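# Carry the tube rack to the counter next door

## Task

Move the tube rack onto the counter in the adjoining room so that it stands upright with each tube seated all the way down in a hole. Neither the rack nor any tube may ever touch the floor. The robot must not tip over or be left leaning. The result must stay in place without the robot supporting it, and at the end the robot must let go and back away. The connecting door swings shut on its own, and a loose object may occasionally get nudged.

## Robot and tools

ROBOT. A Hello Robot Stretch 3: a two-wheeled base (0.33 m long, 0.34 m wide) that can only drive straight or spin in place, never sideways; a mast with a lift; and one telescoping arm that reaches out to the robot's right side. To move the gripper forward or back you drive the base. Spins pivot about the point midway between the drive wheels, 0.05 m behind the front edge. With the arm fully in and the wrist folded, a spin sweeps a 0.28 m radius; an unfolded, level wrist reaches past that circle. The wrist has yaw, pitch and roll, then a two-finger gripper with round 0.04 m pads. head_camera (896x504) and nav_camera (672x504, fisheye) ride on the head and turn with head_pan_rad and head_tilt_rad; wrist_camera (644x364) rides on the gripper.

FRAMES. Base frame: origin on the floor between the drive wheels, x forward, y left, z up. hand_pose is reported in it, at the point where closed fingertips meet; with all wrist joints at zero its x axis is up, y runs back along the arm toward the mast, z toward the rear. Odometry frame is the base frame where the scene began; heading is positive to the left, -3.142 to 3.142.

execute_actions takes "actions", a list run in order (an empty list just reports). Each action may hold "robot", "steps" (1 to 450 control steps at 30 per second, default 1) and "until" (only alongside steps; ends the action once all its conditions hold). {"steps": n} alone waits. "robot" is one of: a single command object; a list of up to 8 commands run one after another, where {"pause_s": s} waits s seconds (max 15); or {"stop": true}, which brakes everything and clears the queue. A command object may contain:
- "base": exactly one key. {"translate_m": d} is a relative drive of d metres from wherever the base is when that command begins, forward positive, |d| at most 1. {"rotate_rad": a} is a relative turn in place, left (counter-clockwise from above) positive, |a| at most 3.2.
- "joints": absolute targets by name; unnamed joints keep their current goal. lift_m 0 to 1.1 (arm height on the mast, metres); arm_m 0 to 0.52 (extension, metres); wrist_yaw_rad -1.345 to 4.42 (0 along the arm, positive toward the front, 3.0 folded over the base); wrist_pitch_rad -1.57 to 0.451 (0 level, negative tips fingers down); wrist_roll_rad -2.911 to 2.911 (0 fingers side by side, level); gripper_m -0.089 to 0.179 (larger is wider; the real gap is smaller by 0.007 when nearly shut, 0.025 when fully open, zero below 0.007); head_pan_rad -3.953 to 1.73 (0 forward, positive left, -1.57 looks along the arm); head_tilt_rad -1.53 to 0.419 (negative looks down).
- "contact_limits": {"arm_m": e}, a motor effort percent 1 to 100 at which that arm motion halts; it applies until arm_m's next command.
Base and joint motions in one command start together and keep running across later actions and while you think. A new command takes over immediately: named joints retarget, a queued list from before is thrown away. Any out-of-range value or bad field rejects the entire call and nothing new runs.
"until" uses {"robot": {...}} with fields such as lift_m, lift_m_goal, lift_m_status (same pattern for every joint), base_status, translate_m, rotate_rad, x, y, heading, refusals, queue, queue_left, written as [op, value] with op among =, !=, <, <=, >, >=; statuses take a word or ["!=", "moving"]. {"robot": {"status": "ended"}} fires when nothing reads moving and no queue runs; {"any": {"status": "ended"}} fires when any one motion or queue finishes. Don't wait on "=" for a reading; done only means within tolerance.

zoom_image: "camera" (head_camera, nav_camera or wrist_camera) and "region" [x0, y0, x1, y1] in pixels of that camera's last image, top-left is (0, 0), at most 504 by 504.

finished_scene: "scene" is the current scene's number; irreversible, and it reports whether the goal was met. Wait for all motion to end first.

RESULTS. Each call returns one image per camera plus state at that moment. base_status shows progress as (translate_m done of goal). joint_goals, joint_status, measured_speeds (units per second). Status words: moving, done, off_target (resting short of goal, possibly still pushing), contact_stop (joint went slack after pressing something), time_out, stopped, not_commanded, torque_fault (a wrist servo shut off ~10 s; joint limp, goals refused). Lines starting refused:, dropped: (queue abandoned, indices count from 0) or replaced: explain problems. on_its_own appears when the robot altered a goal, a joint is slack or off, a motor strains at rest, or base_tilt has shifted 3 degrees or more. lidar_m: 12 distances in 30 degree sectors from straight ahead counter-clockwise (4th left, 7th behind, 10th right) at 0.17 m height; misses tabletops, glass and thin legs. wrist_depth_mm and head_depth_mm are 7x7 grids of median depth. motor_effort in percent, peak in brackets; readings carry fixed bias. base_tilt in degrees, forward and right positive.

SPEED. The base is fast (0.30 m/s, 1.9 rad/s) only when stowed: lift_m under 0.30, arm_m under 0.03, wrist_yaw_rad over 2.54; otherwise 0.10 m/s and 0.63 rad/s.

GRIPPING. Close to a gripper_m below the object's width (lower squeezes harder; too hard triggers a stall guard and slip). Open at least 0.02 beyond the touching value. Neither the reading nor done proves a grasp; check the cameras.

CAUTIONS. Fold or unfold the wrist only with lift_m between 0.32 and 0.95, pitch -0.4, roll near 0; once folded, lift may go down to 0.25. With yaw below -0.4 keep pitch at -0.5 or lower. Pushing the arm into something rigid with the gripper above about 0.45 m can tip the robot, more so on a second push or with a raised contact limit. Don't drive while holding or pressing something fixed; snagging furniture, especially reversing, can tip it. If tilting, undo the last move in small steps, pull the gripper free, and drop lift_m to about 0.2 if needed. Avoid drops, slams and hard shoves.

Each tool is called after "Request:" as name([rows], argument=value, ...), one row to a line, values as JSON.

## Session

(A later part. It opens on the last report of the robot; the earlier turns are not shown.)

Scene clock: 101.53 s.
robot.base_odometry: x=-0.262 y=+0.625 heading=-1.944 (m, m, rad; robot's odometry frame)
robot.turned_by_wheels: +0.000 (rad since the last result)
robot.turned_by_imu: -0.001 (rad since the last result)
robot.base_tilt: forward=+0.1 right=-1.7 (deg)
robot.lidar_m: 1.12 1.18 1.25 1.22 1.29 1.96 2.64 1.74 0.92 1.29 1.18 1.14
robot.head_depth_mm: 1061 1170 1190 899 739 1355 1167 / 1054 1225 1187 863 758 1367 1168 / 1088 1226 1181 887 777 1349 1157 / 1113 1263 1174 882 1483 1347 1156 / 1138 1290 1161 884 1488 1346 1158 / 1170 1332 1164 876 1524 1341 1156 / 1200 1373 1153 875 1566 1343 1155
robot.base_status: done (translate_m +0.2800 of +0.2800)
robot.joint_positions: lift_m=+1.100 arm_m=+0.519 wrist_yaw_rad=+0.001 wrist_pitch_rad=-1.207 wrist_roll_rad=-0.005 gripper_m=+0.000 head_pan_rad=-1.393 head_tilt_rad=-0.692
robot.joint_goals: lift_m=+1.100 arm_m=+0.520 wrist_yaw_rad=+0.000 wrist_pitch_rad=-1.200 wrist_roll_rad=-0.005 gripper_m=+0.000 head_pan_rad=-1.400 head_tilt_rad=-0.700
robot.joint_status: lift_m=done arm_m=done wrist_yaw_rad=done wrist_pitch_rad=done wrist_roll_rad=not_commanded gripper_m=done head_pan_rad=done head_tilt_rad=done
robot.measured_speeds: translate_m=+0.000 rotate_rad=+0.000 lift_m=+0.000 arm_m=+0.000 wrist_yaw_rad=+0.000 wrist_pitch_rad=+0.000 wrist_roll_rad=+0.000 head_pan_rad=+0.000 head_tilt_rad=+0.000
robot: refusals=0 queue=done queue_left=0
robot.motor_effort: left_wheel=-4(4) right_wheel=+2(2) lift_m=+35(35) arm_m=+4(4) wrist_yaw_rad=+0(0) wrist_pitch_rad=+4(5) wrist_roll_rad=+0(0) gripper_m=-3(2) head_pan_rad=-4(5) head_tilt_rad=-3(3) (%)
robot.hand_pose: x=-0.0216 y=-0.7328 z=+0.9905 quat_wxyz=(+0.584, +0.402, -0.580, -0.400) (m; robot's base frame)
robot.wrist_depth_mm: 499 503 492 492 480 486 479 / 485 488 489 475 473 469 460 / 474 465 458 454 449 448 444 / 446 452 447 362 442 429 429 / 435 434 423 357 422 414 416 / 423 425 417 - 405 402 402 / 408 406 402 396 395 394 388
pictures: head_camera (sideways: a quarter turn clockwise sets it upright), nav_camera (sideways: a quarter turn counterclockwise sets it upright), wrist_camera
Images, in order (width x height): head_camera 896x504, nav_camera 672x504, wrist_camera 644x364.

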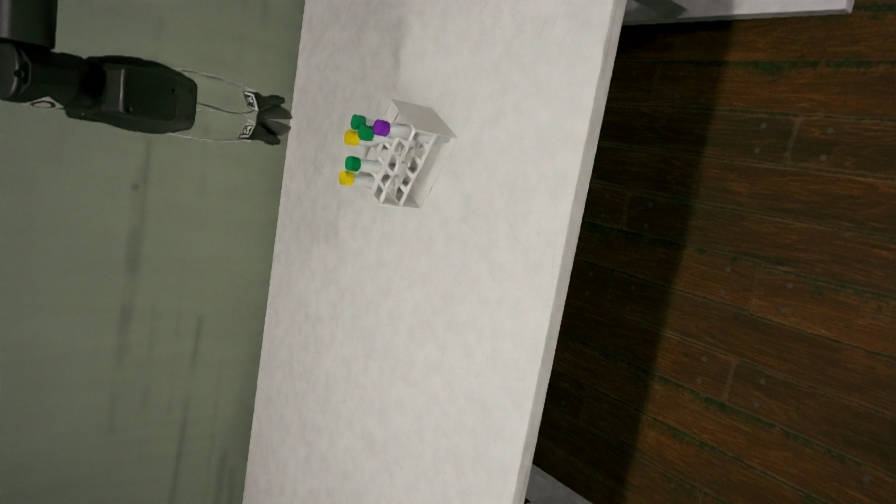

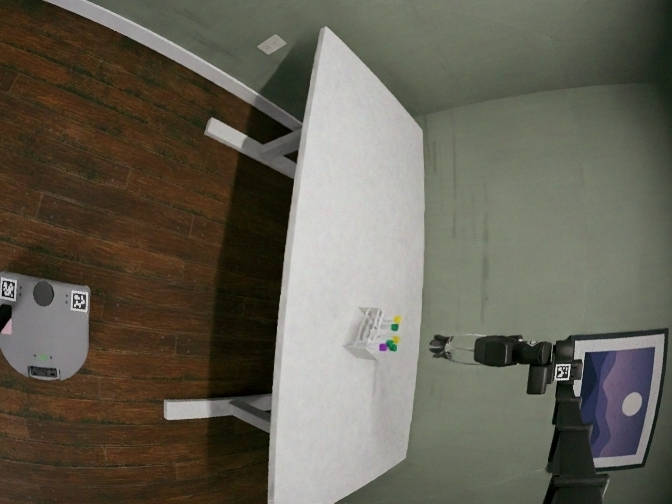

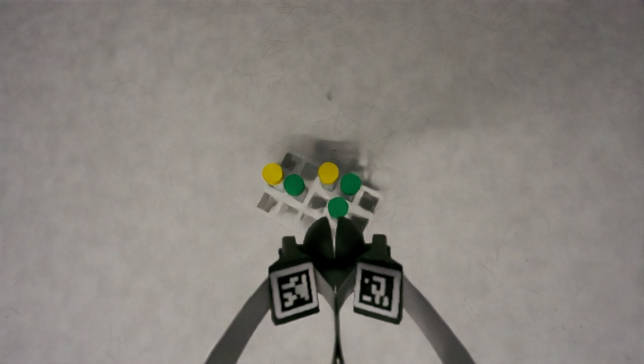

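Request:
zoom_image(camera="head_camera", region=[320,80,480,230])

Request:
execute_actions([
  {"robot":{"joints":{"lift_m":1.04}},"steps":450,"until":{"robot":{"status":"ended"}}},
])

Region (320, 80, 480, 230) of head_camera's 896x504 image, scaled by 3.150, with more detail than that image has; it fills the top 472 rows of this view, and the rest is white.

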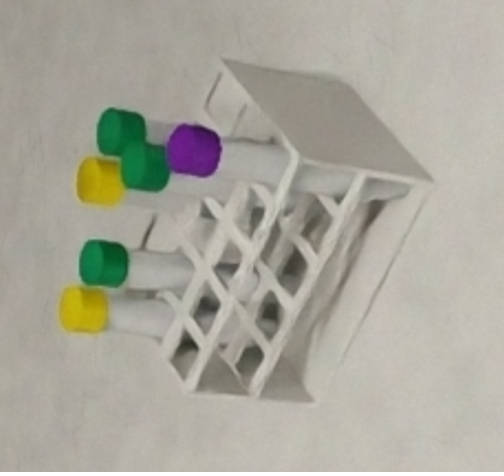

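Scene clock: 109.07 s.
robot.base_odometry: x=-0.262 y=+0.625 heading=-1.944 (m, m, rad; robot's odometry frame)
robot.turned_by_wheels: +0.000 (rad since the last result)
robot.turned_by_imu: -0.001 (rad since the last result)
robot.base_tilt: forward=+0.2 right=-1.6 (deg)
robot.lidar_m: 1.12 1.18 1.26 1.22 1.29 1.97 2.64 1.75 0.92 1.29 1.18 1.14
robot.head_depth_mm: - 1174 1196 898 739 1355 1169 / 1060 - 1140 865 755 1355 1171 / 1091 1223 1177 885 775 1354 1161 / 1113 1264 1169 887 1485 1358 1160 / 1143 1293 1162 885 1483 1343 1151 / 1166 1333 1162 877 1529 1337 1154 / 1201 1376 1152 873 1556 1340 1155
robot.base_status: done (translate_m +0.2800 of +0.2800)
robot.joint_positions: lift_m=+1.040 arm_m=+0.519 wrist_yaw_rad=+0.001 wrist_pitch_rad=-1.207 wrist_roll_rad=-0.005 gripper_m=+0.000 head_pan_rad=-1.393 head_tilt_rad=-0.692
robot.joint_goals: lift_m=+1.040 arm_m=+0.520 wrist_yaw_rad=+0.000 wrist_pitch_rad=-1.200 wrist_roll_rad=-0.005 gripper_m=+0.000 head_pan_rad=-1.400 head_tilt_rad=-0.700
robot.joint_status: lift_m=done arm_m=done wrist_yaw_rad=done wrist_pitch_rad=done wrist_roll_rad=not_commanded gripper_m=done head_pan_rad=done head_tilt_rad=done
robot.measured_speeds: translate_m=+0.000 rotate_rad=+0.000 lift_m=+0.000 arm_m=+0.000 wrist_yaw_rad=+0.000 wrist_pitch_rad=+0.000 wrist_roll_rad=+0.000 head_pan_rad=+0.000 head_tilt_rad=+0.000
robot: refusals=0 queue=done queue_left=0
robot.motor_effort: left_wheel=-4(4) right_wheel=+2(1) lift_m=+27(36) arm_m=+4(3) wrist_yaw_rad=+0(0) wrist_pitch_rad=+4(4) wrist_roll_rad=+0(0) gripper_m=-3(3) head_pan_rad=-3(4) head_tilt_rad=-2(5) (%)
robot.hand_pose: x=-0.0216 y=-0.7328 z=+0.9309 quat_wxyz=(+0.584, +0.402, -0.580, -0.400) (m; robot's base frame)
robot.wrist_depth_mm: 442 437 427 422 422 414 413 / 420 416 407 409 407 401 401 / 400 402 399 393 389 387 380 / 392 392 385 293 375 372 366 / 371 373 373 333 364 358 362 / 366 362 360 - 353 351 346 / 353 349 347 344 340 338 334
pictures: head_camera (sideways: a quarter turn clockwise sets it upright), nav_camera (sideways: a quarter turn counterclockwise sets it upright), wrist_camera
Images, in order (width x height): head_camera 896x504, nav_camera 672x504, wrist_camera 644x364.

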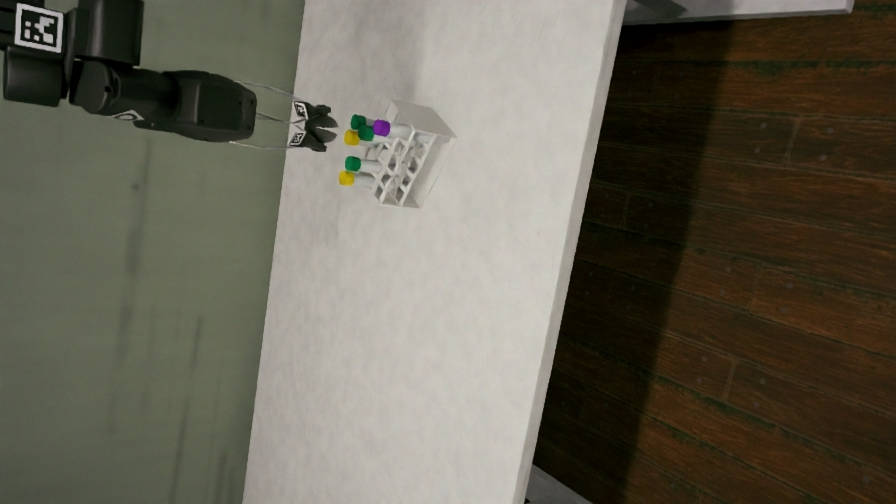

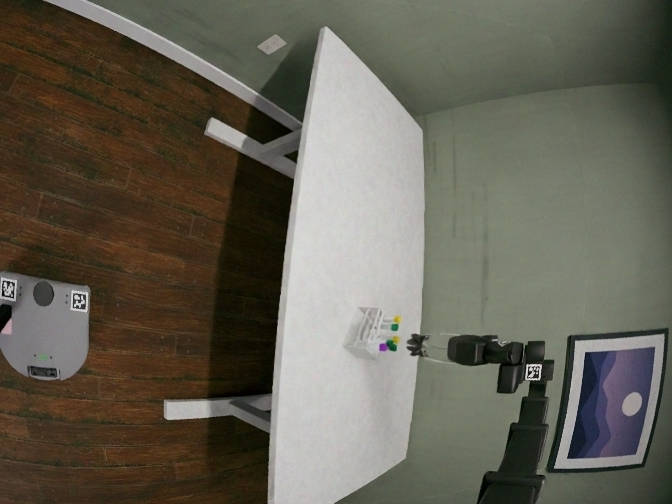

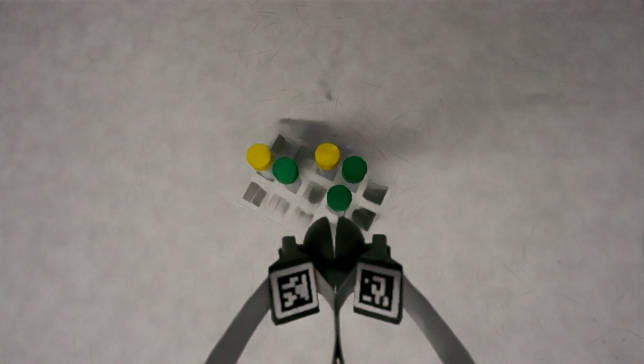

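Request:
execute_actions([
  {"robot":[{"joints":{"arm_m":0.3}},{"base":{"translate_m":-0.3},"joints":{"wrist_yaw_rad":1.13,"wrist_pitch_rad":-0.15,"gripper_m":0.15}},{"joints":{"lift_m":0.92,"arm_m":0.5}}],"steps":450,"until":{"robot":{"status":"ended"}}},
])

Scene clock: 128.57 s.
robot.base_odometry: x=-0.153 y=+0.904 heading=-1.944 (m, m, rad; robot's odometry frame)
robot.turned_by_wheels: +0.000 (rad since the last result)
robot.turned_by_imu: -0.001 (rad since the last result)
robot.base_tilt: forward=+0.2 right=-1.7 (deg)
robot.lidar_m: 1.42 1.49 1.27 1.24 1.31 1.95 2.34 1.72 1.31 0.83 1.35 1.39
robot.head_depth_mm: 1030 - 1188 899 716 1364 1164 / 1048 1139 1134 893 741 1329 1166 / 1075 1172 1121 886 756 1352 1157 / 1102 1234 1151 886 777 1355 1159 / 1130 1277 1115 880 1484 1346 1153 / 1159 1313 1165 877 1522 1346 1149 / 1182 1350 1144 872 1509 1338 1151
robot.base_status: done (translate_m -0.3000 of -0.3000)
robot.joint_positions: lift_m=+0.920 arm_m=+0.500 wrist_yaw_rad=+1.128 wrist_pitch_rad=-0.170 wrist_roll_rad=-0.005 gripper_m=+0.150 head_pan_rad=-1.393 head_tilt_rad=-0.692
robot.joint_goals: lift_m=+0.920 arm_m=+0.500 wrist_yaw_rad=+1.130 wrist_pitch_rad=-0.150 wrist_roll_rad=-0.005 gripper_m=+0.150 head_pan_rad=-1.400 head_tilt_rad=-0.700
robot.joint_status: lift_m=done arm_m=done wrist_yaw_rad=done wrist_pitch_rad=done wrist_roll_rad=not_commanded gripper_m=done head_pan_rad=done head_tilt_rad=done
robot.measured_speeds: translate_m=+0.000 rotate_rad=+0.000 lift_m=+0.000 arm_m=+0.000 wrist_yaw_rad=+0.000 wrist_pitch_rad=+0.000 wrist_roll_rad=+0.000 head_pan_rad=+0.000 head_tilt_rad=+0.000
robot: refusals=0 queue=done queue_left=0
robot.motor_effort: left_wheel=-3(10) right_wheel=+2(3) lift_m=+27(28) arm_m=+3(5) wrist_yaw_rad=+1(4) wrist_pitch_rad=+11(12) wrist_roll_rad=+0(0) gripper_m=+0(85) head_pan_rad=-4(4) head_tilt_rad=-2(4) (%)
robot.hand_pose: x=+0.2031 y=-0.7511 z=+0.9917 quat_wxyz=(+0.629, +0.427, -0.561, +0.327) (m; robot's base frame)
robot.wrist_depth_mm: 949 - - - 854 615 488 / - - - - 889 645 490 / - - - - 920 670 516 / - - - - 905 675 521 / - 896 767 742 717 657 526 / - - 569 559 544 531 517 / - 441 458 331 446 428 426
pictures: head_camera (sideways: a quarter turn clockwise sets it upright), nav_camera (sideways: a quarter turn counterclockwise sets it upright), wrist_camera
Images, in order (width x height): head_camera 896x504, nav_camera 672x504, wrist_camera 644x364.

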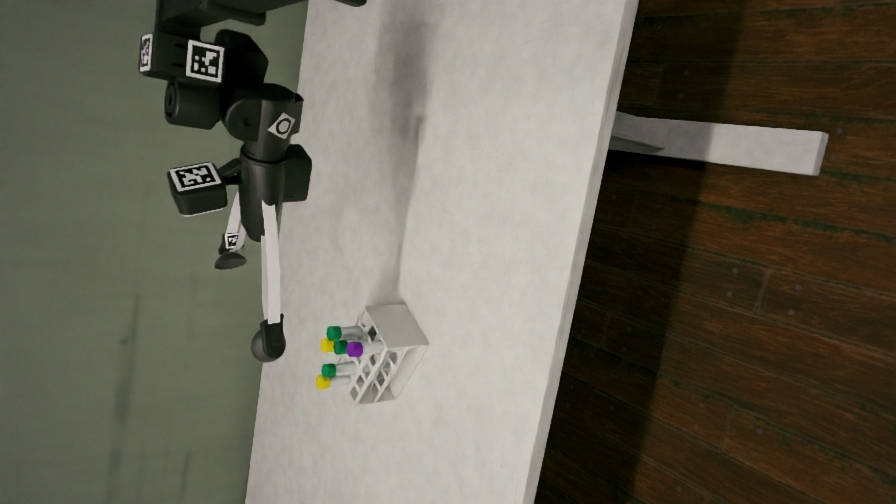

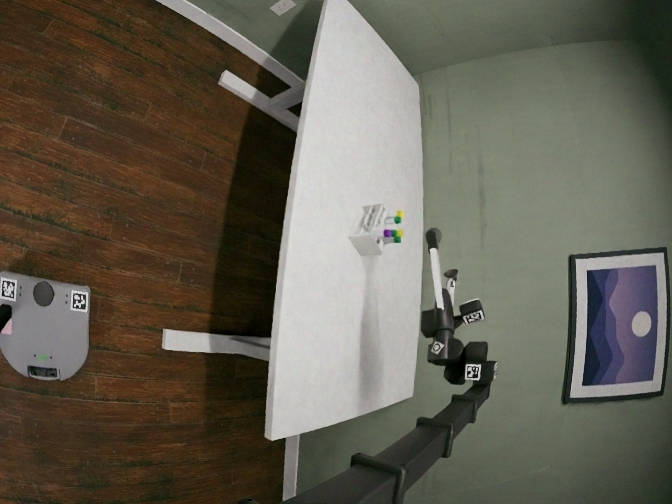

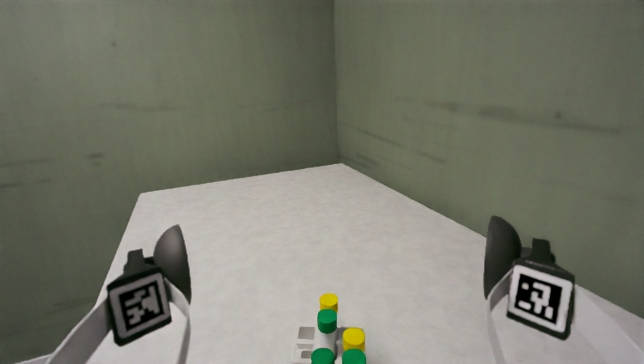

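Request:
execute_actions([
  {"robot":{"joints":{"lift_m":0.79}},"steps":450,"until":{"robot":{"status":"ended"}}},
])

Scene clock: 135.80 s.
robot.base_odometry: x=-0.153 y=+0.904 heading=-1.944 (m, m, rad; robot's odometry frame)
robot.turned_by_wheels: +0.000 (rad since the last result)
robot.turned_by_imu: -0.001 (rad since the last result)
robot.base_tilt: forward=+0.2 right=-1.7 (deg)
robot.lidar_m: 1.42 1.50 1.27 1.24 1.31 1.95 2.34 1.72 1.31 0.83 1.35 1.40
robot.head_depth_mm: 1022 1140 1242 879 726 1343 1166 / 1049 1177 - 898 735 1331 1159 / 1072 1207 1299 872 756 1360 1162 / 1104 1240 1234 884 774 1357 1156 / 1128 1283 1189 880 1483 1348 1152 / 1154 1313 1160 876 1513 1341 1158 / 1185 1353 1151 872 1523 1343 1152
robot.base_status: done (translate_m -0.3000 of -0.3000)
robot.joint_positions: lift_m=+0.790 arm_m=+0.500 wrist_yaw_rad=+1.128 wrist_pitch_rad=-0.170 wrist_roll_rad=-0.005 gripper_m=+0.150 head_pan_rad=-1.393 head_tilt_rad=-0.692
robot.joint_goals: lift_m=+0.790 arm_m=+0.500 wrist_yaw_rad=+1.130 wrist_pitch_rad=-0.150 wrist_roll_rad=-0.005 gripper_m=+0.150 head_pan_rad=-1.400 head_tilt_rad=-0.700
robot.joint_status: lift_m=done arm_m=done wrist_yaw_rad=done wrist_pitch_rad=done wrist_roll_rad=not_commanded gripper_m=done head_pan_rad=done head_tilt_rad=done
robot.measured_speeds: translate_m=+0.000 rotate_rad=+0.000 lift_m=+0.000 arm_m=+0.000 wrist_yaw_rad=+0.000 wrist_pitch_rad=+0.000 wrist_roll_rad=+0.000 head_pan_rad=+0.000 head_tilt_rad=+0.000
robot: refusals=0 queue=done queue_left=0
robot.motor_effort: left_wheel=-4(3) right_wheel=+2(2) lift_m=+27(29) arm_m=+4(3) wrist_yaw_rad=+1(2) wrist_pitch_rad=+10(11) wrist_roll_rad=+0(0) gripper_m=+0(0) head_pan_rad=-4(4) head_tilt_rad=-4(4) (%)
robot.hand_pose: x=+0.2031 y=-0.7511 z=+0.8617 quat_wxyz=(+0.629, +0.427, -0.561, +0.327) (m; robot's base frame)
robot.wrist_depth_mm: 983 - - - 856 611 482 / - - - - 899 644 507 / - - - - 929 664 506 / - 762 702 695 665 611 520 / - 521 481 233 459 481 448 / 397 - 359 232 348 334 343 / 312 283 276 219 277 275 271
pictures: head_camera (sideways: a quarter turn clockwise sets it upright), nav_camera (sideways: a quarter turn counterclockwise sets it upright), wrist_camera
Images, in order (width x height): head_camera 896x504, nav_camera 672x504, wrist_camera 644x364.

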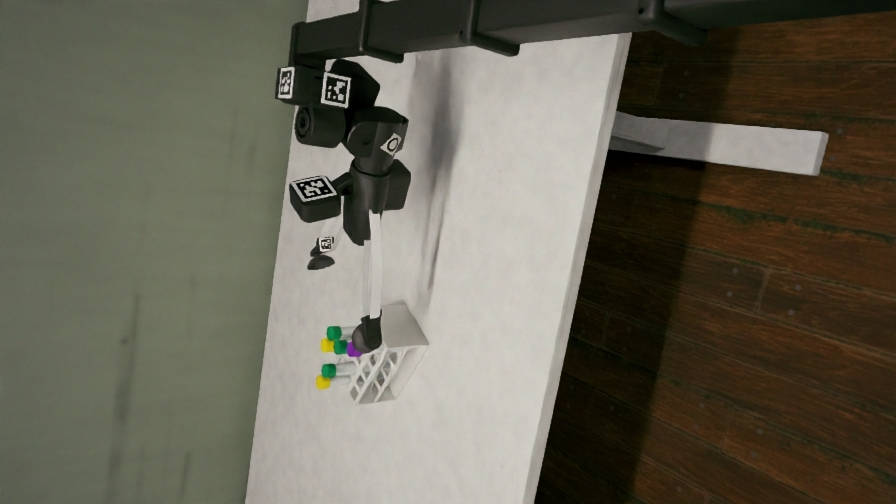

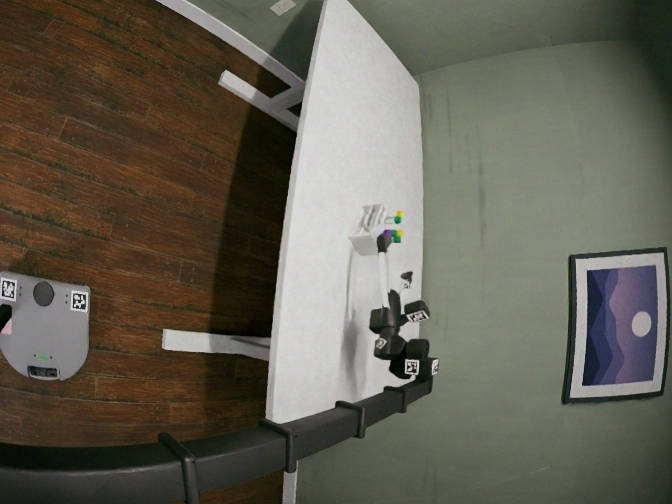

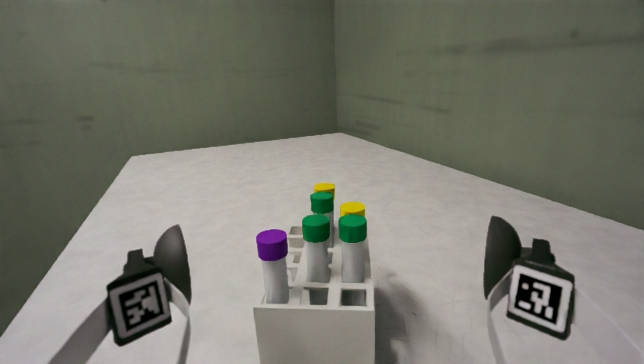

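Request:
execute_actions([
  {"robot":{"joints":{"lift_m":0.74,"wrist_pitch_rad":-0.05}},"steps":450,"until":{"robot":{"status":"ended"}}},
])

Request:
zoom_image(camera="wrist_camera", region=[200,100,440,364])

Scene clock: 145.57 s.
robot.base_odometry: x=-0.153 y=+0.904 heading=-1.944 (m, m, rad; robot's odometry frame)
robot.turned_by_wheels: +0.000 (rad since the last result)
robot.turned_by_imu: -0.001 (rad since the last result)
robot.base_tilt: forward=+0.1 right=-1.7 (deg)
robot.lidar_m: 1.42 1.49 1.27 1.24 1.31 1.94 2.34 1.73 1.31 0.83 1.35 1.40
robot.head_depth_mm: 1025 1146 1232 883 - - 1166 / 1049 1182 1251 860 736 1327 1164 / 1079 1213 1245 858 754 1354 1164 / 1104 1240 1175 885 775 1352 1164 / 1129 1272 1164 874 1484 1348 1157 / 1160 1316 1160 873 1517 1348 1153 / 1184 1359 1158 873 1508 1336 1142
robot.base_status: done (translate_m -0.3000 of -0.3000)
robot.joint_positions: lift_m=+0.740 arm_m=+0.500 wrist_yaw_rad=+1.128 wrist_pitch_rad=-0.072 wrist_roll_rad=-0.005 gripper_m=+0.150 head_pan_rad=-1.393 head_tilt_rad=-0.692
robot.joint_goals: lift_m=+0.740 arm_m=+0.500 wrist_yaw_rad=+1.130 wrist_pitch_rad=-0.050 wrist_roll_rad=-0.005 gripper_m=+0.150 head_pan_rad=-1.400 head_tilt_rad=-0.700
robot.joint_status: lift_m=done arm_m=done wrist_yaw_rad=done wrist_pitch_rad=done wrist_roll_rad=not_commanded gripper_m=done head_pan_rad=done head_tilt_rad=done
robot.measured_speeds: translate_m=+0.000 rotate_rad=+0.000 lift_m=+0.000 arm_m=+0.000 wrist_yaw_rad=+0.000 wrist_pitch_rad=+0.000 wrist_roll_rad=+0.000 head_pan_rad=+0.000 head_tilt_rad=+0.000
robot: refusals=0 queue=done queue_left=0
robot.motor_effort: left_wheel=-3(3) right_wheel=+2(2) lift_m=+27(29) arm_m=+5(3) wrist_yaw_rad=+1(1) wrist_pitch_rad=+11(10) wrist_roll_rad=+0(0) gripper_m=+0(0) head_pan_rad=-4(3) head_tilt_rad=-3(3) (%)
robot.hand_pose: x=+0.2080 y=-0.7534 z=+0.8365 quat_wxyz=(+0.612, +0.399, -0.582, +0.357) (m; robot's base frame)
robot.wrist_depth_mm: 994 - - - 834 615 494 / - - - - 876 645 492 / - - - - 962 647 498 / - - 866 789 783 629 511 / - 532 458 222 469 482 432 / 371 - 326 200 329 316 323 / 288 257 253 204 257 250 249
pictures: head_camera (sideways: a quarter turn clockwise sets it upright), nav_camera (sideways: a quarter turn counterclockwise sets it upright), wrist_camera
Images, in order (width x height): head_camera 896x504, nav_camera 672x504, wrist_camera 644x364.

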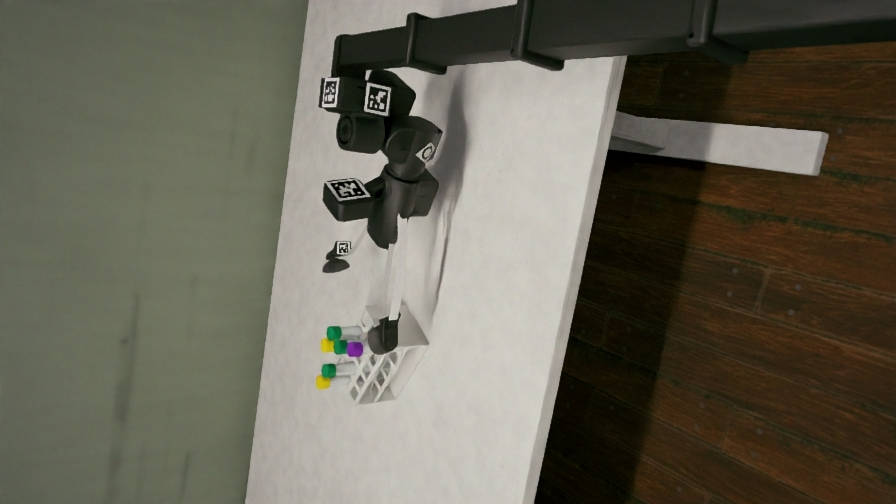

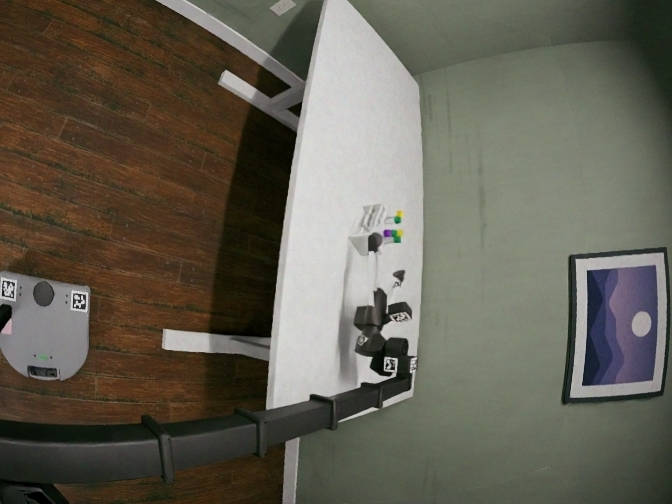

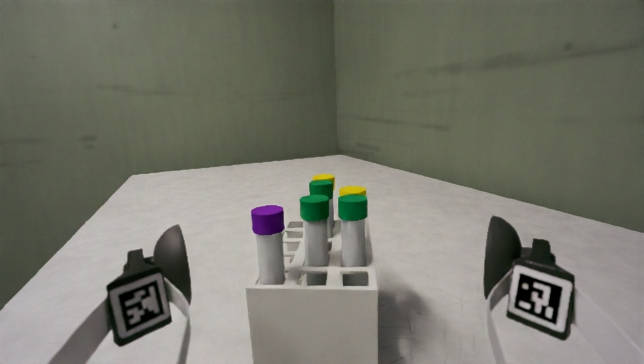

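Region (200, 100, 440, 364) of wrist_camera's 644x364 image, scaled by 1.909; it fills the left 458 columns of this view, and the rest is white.

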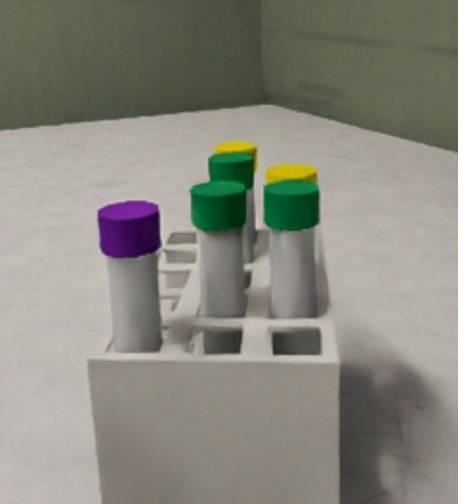

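Request:
execute_actions([
  {"robot":[{"joints":{"lift_m":0.69}},{"base":{"translate_m":0.06}}],"steps":450,"until":{"robot":{"status":"ended"}}},
])

Scene clock: 156.33 s.
robot.base_odometry: x=-0.175 y=+0.848 heading=-1.944 (m, m, rad; robot's odometry frame)
robot.turned_by_wheels: +0.000 (rad since the last result)
robot.turned_by_imu: -0.002 (rad since the last result)
robot.base_tilt: forward=+0.2 right=-1.8 (deg)
robot.lidar_m: 1.36 1.43 1.27 1.23 1.31 1.98 2.40 1.73 1.31 0.84 1.36 1.35
robot.head_depth_mm: 1035 1152 1201 914 740 - - / 1052 1180 1186 836 746 1328 1157 / 1075 1206 1185 834 755 1363 1166 / 1110 1245 1177 852 777 1352 1164 / 1124 1285 1164 867 1480 1344 1160 / 1154 1315 1155 880 1519 1345 1151 / 1188 1352 1147 872 1561 1332 1147
robot.base_status: done (translate_m +0.0600 of +0.0600)
robot.joint_positions: lift_m=+0.690 arm_m=+0.500 wrist_yaw_rad=+1.128 wrist_pitch_rad=-0.071 wrist_roll_rad=-0.005 gripper_m=+0.150 head_pan_rad=-1.393 head_tilt_rad=-0.692
robot.joint_goals: lift_m=+0.690 arm_m=+0.500 wrist_yaw_rad=+1.130 wrist_pitch_rad=-0.050 wrist_roll_rad=-0.005 gripper_m=+0.150 head_pan_rad=-1.400 head_tilt_rad=-0.700
robot.joint_status: lift_m=done arm_m=done wrist_yaw_rad=done wrist_pitch_rad=done wrist_roll_rad=not_commanded gripper_m=done head_pan_rad=done head_tilt_rad=done
robot.measured_speeds: translate_m=+0.000 rotate_rad=+0.000 lift_m=+0.000 arm_m=+0.000 wrist_yaw_rad=+0.000 wrist_pitch_rad=+0.000 wrist_roll_rad=+0.000 head_pan_rad=+0.000 head_tilt_rad=+0.000
robot: refusals=0 queue=done queue_left=0
robot.motor_effort: left_wheel=-4(5) right_wheel=+1(5) lift_m=+27(28) arm_m=+4(4) wrist_yaw_rad=+2(2) wrist_pitch_rad=+11(11) wrist_roll_rad=+0(0) gripper_m=+0(0) head_pan_rad=-4(5) head_tilt_rad=-4(3) (%)
robot.hand_pose: x=+0.2080 y=-0.7534 z=+0.7867 quat_wxyz=(+0.612, +0.398, -0.582, +0.358) (m; robot's base frame)
robot.wrist_depth_mm: 955 - - - 855 623 490 / 943 - - - 900 640 500 / 974 - - - 775 648 506 / - 670 636 156 162 546 479 / 405 396 365 141 157 355 322 / 263 - 251 138 133 233 239 / 209 189 193 143 139 182 181
pictures: head_camera (sideways: a quarter turn clockwise sets it upright), nav_camera (sideways: a quarter turn counterclockwise sets it upright), wrist_camera
Images, in order (width x height): head_camera 896x504, nav_camera 672x504, wrist_camera 644x364.

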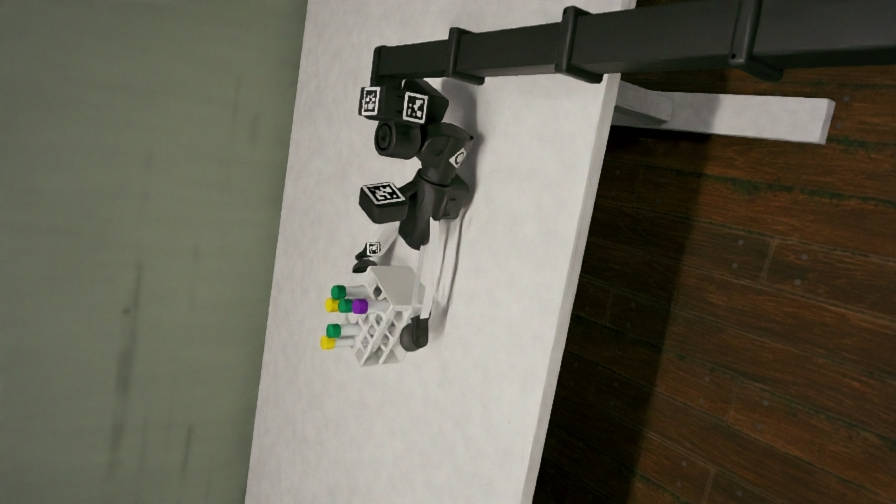

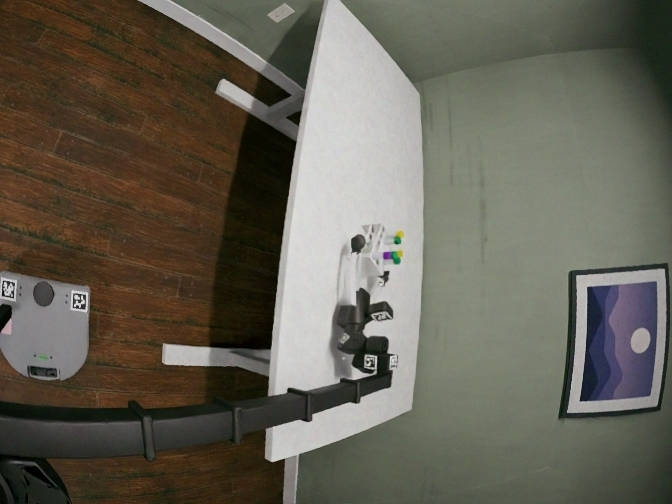

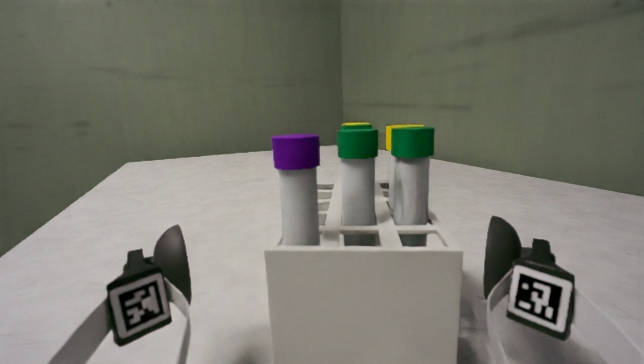

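Request:
execute_actions([
  {"robot":[{"joints":{"arm_m":0.52,"wrist_yaw_rad":1.05}}],"steps":450,"until":{"robot":{"status":"ended"}}},
])

Scene clock: 167.97 s.
robot.base_odometry: x=-0.175 y=+0.848 heading=-1.944 (m, m, rad; robot's odometry frame)
robot.turned_by_wheels: +0.000 (rad since the last result)
robot.turned_by_imu: -0.001 (rad since the last result)
robot.base_tilt: forward=+0.2 right=-1.8 (deg)
robot.lidar_m: 1.36 1.43 1.27 1.24 1.31 1.99 2.40 1.73 1.31 0.84 1.35 1.35
robot.head_depth_mm: 1031 1150 1188 930 738 - - / 1052 1183 1249 832 748 1329 1164 / 1081 1217 1237 829 757 1349 1163 / 1104 1251 1175 882 774 1353 1164 / 1127 1284 1169 859 1486 1345 1153 / 1156 1319 1158 880 1519 1338 1154 / 1192 1351 1155 871 1555 1336 1153
robot.base_status: done (translate_m +0.0600 of +0.0600)
robot.joint_positions: lift_m=+0.690 arm_m=+0.519 wrist_yaw_rad=+1.052 wrist_pitch_rad=-0.071 wrist_roll_rad=-0.005 gripper_m=+0.150 head_pan_rad=-1.393 head_tilt_rad=-0.692
robot.joint_goals: lift_m=+0.690 arm_m=+0.520 wrist_yaw_rad=+1.050 wrist_pitch_rad=-0.050 wrist_roll_rad=-0.005 gripper_m=+0.150 head_pan_rad=-1.400 head_tilt_rad=-0.700
robot.joint_status: lift_m=done arm_m=done wrist_yaw_rad=done wrist_pitch_rad=done wrist_roll_rad=not_commanded gripper_m=done head_pan_rad=done head_tilt_rad=done
robot.measured_speeds: translate_m=+0.000 rotate_rad=+0.000 lift_m=+0.000 arm_m=+0.000 wrist_yaw_rad=+0.000 wrist_pitch_rad=+0.000 wrist_roll_rad=+0.000 head_pan_rad=+0.000 head_tilt_rad=+0.000
robot: refusals=0 queue=done queue_left=0
robot.motor_effort: left_wheel=-4(3) right_wheel=+1(2) lift_m=+27(27) arm_m=+4(3) wrist_yaw_rad=-2(1) wrist_pitch_rad=+11(11) wrist_roll_rad=+0(0) gripper_m=+0(0) head_pan_rad=-3(4) head_tilt_rad=-4(3) (%)
robot.hand_pose: x=+0.1991 y=-0.7900 z=+0.7867 quat_wxyz=(+0.626, +0.376, -0.597, +0.334) (m; robot's base frame)
robot.wrist_depth_mm: 931 - - - 763 562 452 / 908 - - - 799 580 459 / 994 - - 224 811 581 464 / 963 677 130 149 570 541 461 / 383 393 134 155 341 353 320 / 263 259 126 125 240 232 237 / 208 188 131 131 185 182 181
pictures: head_camera (sideways: a quarter turn clockwise sets it upright), nav_camera (sideways: a quarter turn counterclockwise sets it upright), wrist_camera
Images, in order (width x height): head_camera 896x504, nav_camera 672x504, wrist_camera 644x364.

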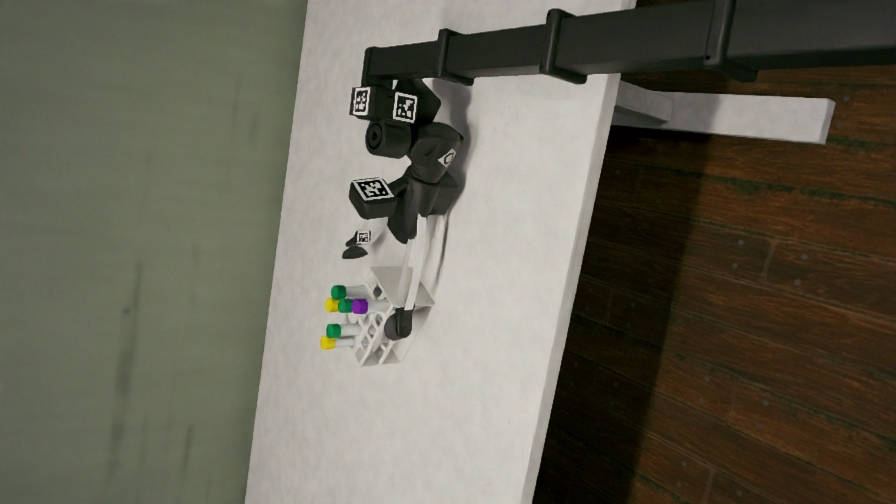

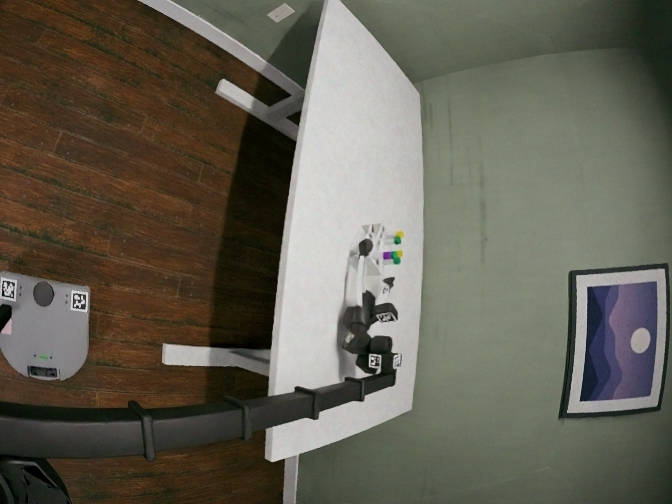

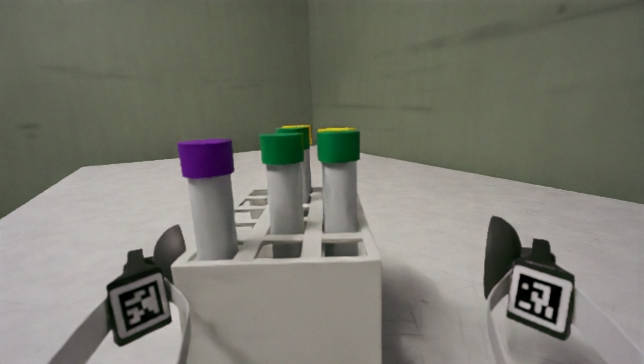

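Request:
execute_actions([
  {"robot":[{"joints":{"wrist_yaw_rad":1.09}},{"base":{"translate_m":0.04}}],"steps":450,"until":{"robot":{"status":"ended"}}},
])

Scene clock: 176.13 s.
robot.base_odometry: x=-0.189 y=+0.811 heading=-1.944 (m, m, rad; robot's odometry frame)
robot.turned_by_wheels: +0.000 (rad since the last result)
robot.turned_by_imu: -0.002 (rad since the last result)
robot.base_tilt: forward=+0.1 right=-1.7 (deg)
robot.lidar_m: 1.32 1.39 1.27 1.24 1.30 1.98 2.44 1.73 0.85 0.85 1.36 1.32
robot.head_depth_mm: 1031 1159 1198 933 739 - - / 1051 1176 1248 834 755 1317 1155 / 1080 1215 1235 831 758 1358 1166 / 1101 1246 1163 858 778 1358 1163 / 1130 1282 1161 866 1484 1341 1156 / 1159 1330 1163 873 1515 1335 1151 / 1185 1362 1153 872 1550 1340 1152
robot.base_status: done (translate_m +0.0400 of +0.0400)
robot.joint_positions: lift_m=+0.690 arm_m=+0.519 wrist_yaw_rad=+1.088 wrist_pitch_rad=-0.071 wrist_roll_rad=-0.005 gripper_m=+0.150 head_pan_rad=-1.393 head_tilt_rad=-0.692
robot.joint_goals: lift_m=+0.690 arm_m=+0.520 wrist_yaw_rad=+1.090 wrist_pitch_rad=-0.050 wrist_roll_rad=-0.005 gripper_m=+0.150 head_pan_rad=-1.400 head_tilt_rad=-0.700
robot.joint_status: lift_m=done arm_m=done wrist_yaw_rad=done wrist_pitch_rad=done wrist_roll_rad=not_commanded gripper_m=done head_pan_rad=done head_tilt_rad=done
robot.measured_speeds: translate_m=+0.000 rotate_rad=+0.000 lift_m=+0.000 arm_m=+0.000 wrist_yaw_rad=+0.000 wrist_pitch_rad=+0.000 wrist_roll_rad=+0.000 head_pan_rad=+0.000 head_tilt_rad=+0.000
robot: refusals=0 queue=done queue_left=0
robot.motor_effort: left_wheel=-3(8) right_wheel=+2(5) lift_m=+27(27) arm_m=+4(4) wrist_yaw_rad=+2(4) wrist_pitch_rad=+11(11) wrist_roll_rad=+0(0) gripper_m=+0(0) head_pan_rad=-4(4) head_tilt_rad=-3(4) (%)
robot.hand_pose: x=+0.2034 y=-0.7821 z=+0.7867 quat_wxyz=(+0.620, +0.386, -0.590, +0.345) (m; robot's base frame)
robot.wrist_depth_mm: 897 998 - - 825 579 465 / 905 - - - 837 597 470 / 921 - - - 744 606 467 / 952 667 89 113 118 547 468 / 384 387 306 119 127 357 318 / 263 - 100 119 119 218 238 / 208 188 94 92 90 129 181
pictures: head_camera (sideways: a quarter turn clockwise sets it upright), nav_camera (sideways: a quarter turn counterclockwise sets it upright), wrist_camera
Images, in order (width x height): head_camera 896x504, nav_camera 672x504, wrist_camera 644x364.

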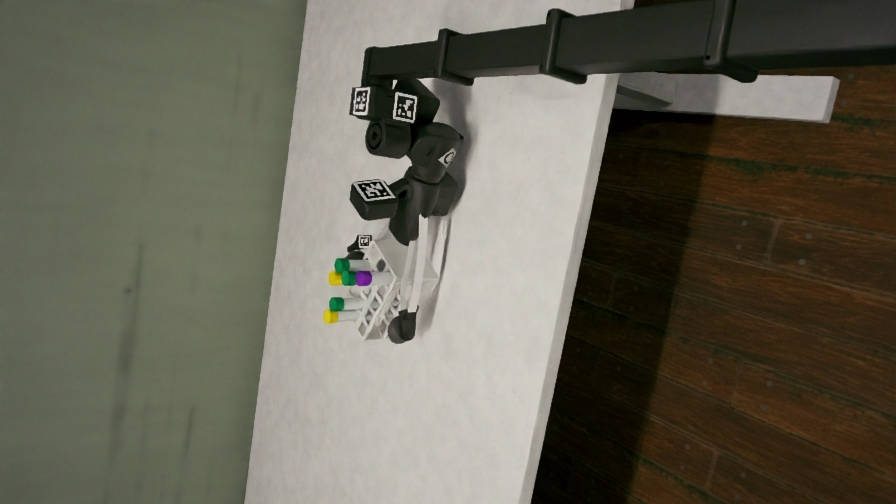

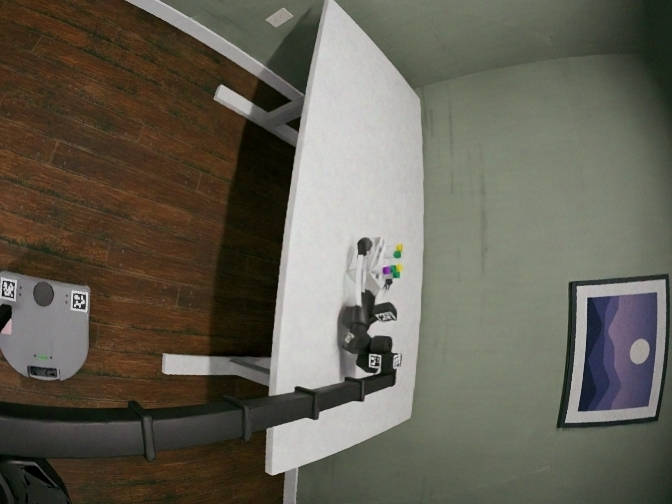

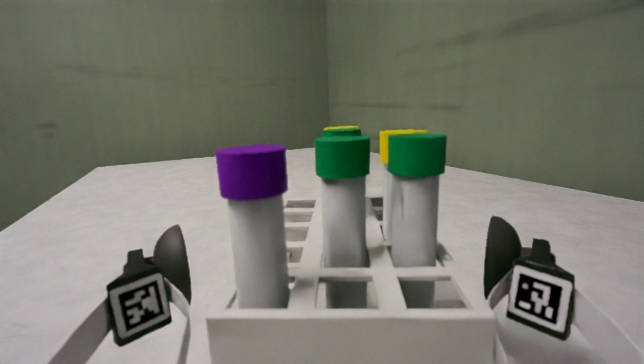

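Request:
execute_actions([
  {"robot":[{"joints":{"gripper_m":0.0}},{"pause_s":1},{"joints":{"lift_m":0.74}}],"steps":450,"until":{"robot":{"status":"ended"}}},
])

Scene clock: 184.00 s.
robot.base_odometry: x=-0.189 y=+0.811 heading=-1.944 (m, m, rad; robot's odometry frame)
robot.turned_by_wheels: +0.000 (rad since the last result)
robot.turned_by_imu: -0.002 (rad since the last result)
robot.base_tilt: forward=+0.1 right=-1.7 (deg)
robot.lidar_m: 1.32 1.39 1.26 1.23 1.30 1.99 2.44 1.73 0.85 0.85 1.35 1.32
robot.head_depth_mm: 1031 1148 1236 880 - - 1172 / 1051 1186 1267 863 758 1322 1160 / 1076 1220 1241 860 756 1364 1155 / 1108 1245 1172 885 776 1349 1157 / 1135 1284 1026 880 1494 1337 1160 / 1159 1322 1158 873 1519 1344 1153 / 1186 1372 1155 871 1563 1341 1153
robot.base_status: done (translate_m +0.0400 of +0.0400)
robot.joint_positions: lift_m=+0.740 arm_m=+0.519 wrist_yaw_rad=+1.089 wrist_pitch_rad=-0.078 wrist_roll_rad=-0.005 gripper_m=+0.013 head_pan_rad=-1.393 head_tilt_rad=-0.692
robot.joint_goals: lift_m=+0.740 arm_m=+0.520 wrist_yaw_rad=+1.090 wrist_pitch_rad=-0.050 wrist_roll_rad=-0.005 gripper_m=+0.011 head_pan_rad=-1.400 head_tilt_rad=-0.700
robot.joint_status: lift_m=done arm_m=done wrist_yaw_rad=done wrist_pitch_rad=done wrist_roll_rad=not_commanded gripper_m=done head_pan_rad=done head_tilt_rad=done
robot.measured_speeds: translate_m=+0.000 rotate_rad=+0.000 lift_m=+0.000 arm_m=+0.000 wrist_yaw_rad=+0.000 wrist_pitch_rad=+0.000 wrist_roll_rad=+0.000 head_pan_rad=+0.000 head_tilt_rad=+0.000
robot: refusals=0 queue=done queue_left=0
robot.on_its_own: gripper_m is held at +0.011, not at your +0.000, by its stall guard, which is still easing
robot.motor_effort: left_wheel=-3(5) right_wheel=+2(3) lift_m=+36(37) arm_m=+3(3) wrist_yaw_rad=+1(2) wrist_pitch_rad=+14(14) wrist_roll_rad=+0(0) gripper_m=-31(100) head_pan_rad=-4(5) head_tilt_rad=-3(4) (%)
robot.hand_pose: x=+0.2033 y=-0.7818 z=+0.8346 quat_wxyz=(+0.620, +0.389, -0.588, +0.343) (m; robot's base frame)
robot.wrist_depth_mm: 902 - - - 796 578 466 / 897 - - - 831 605 470 / 942 - - - 722 609 474 / 959 900 734 190 190 595 486 / 637 504 279 144 139 445 431 / 355 349 136 123 113 328 315 / 268 265 241 130 120 240 247
pictures: head_camera (sideways: a quarter turn clockwise sets it upright), nav_camera (sideways: a quarter turn counterclockwise sets it upright), wrist_camera
Images, in order (width x height): head_camera 896x504, nav_camera 672x504, wrist_camera 644x364.

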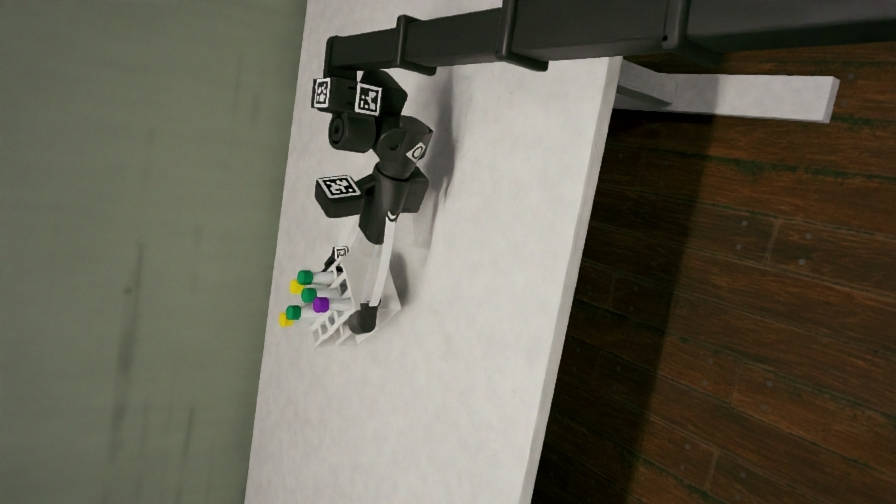

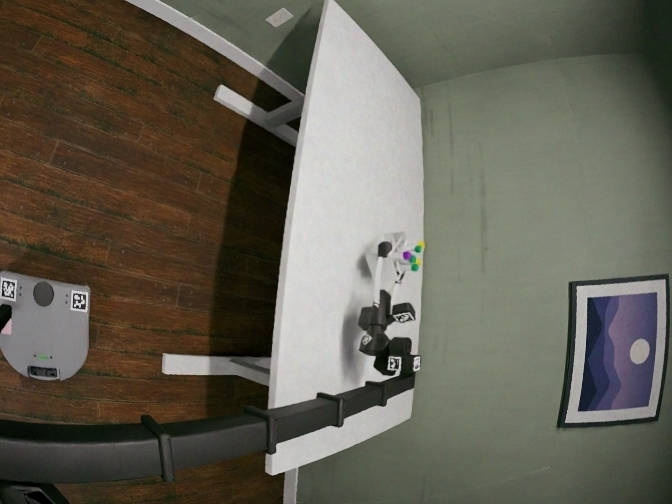

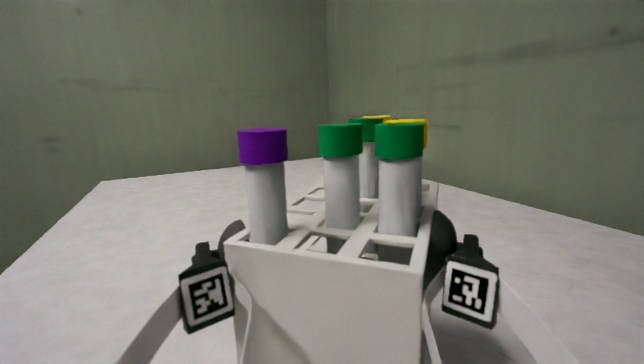

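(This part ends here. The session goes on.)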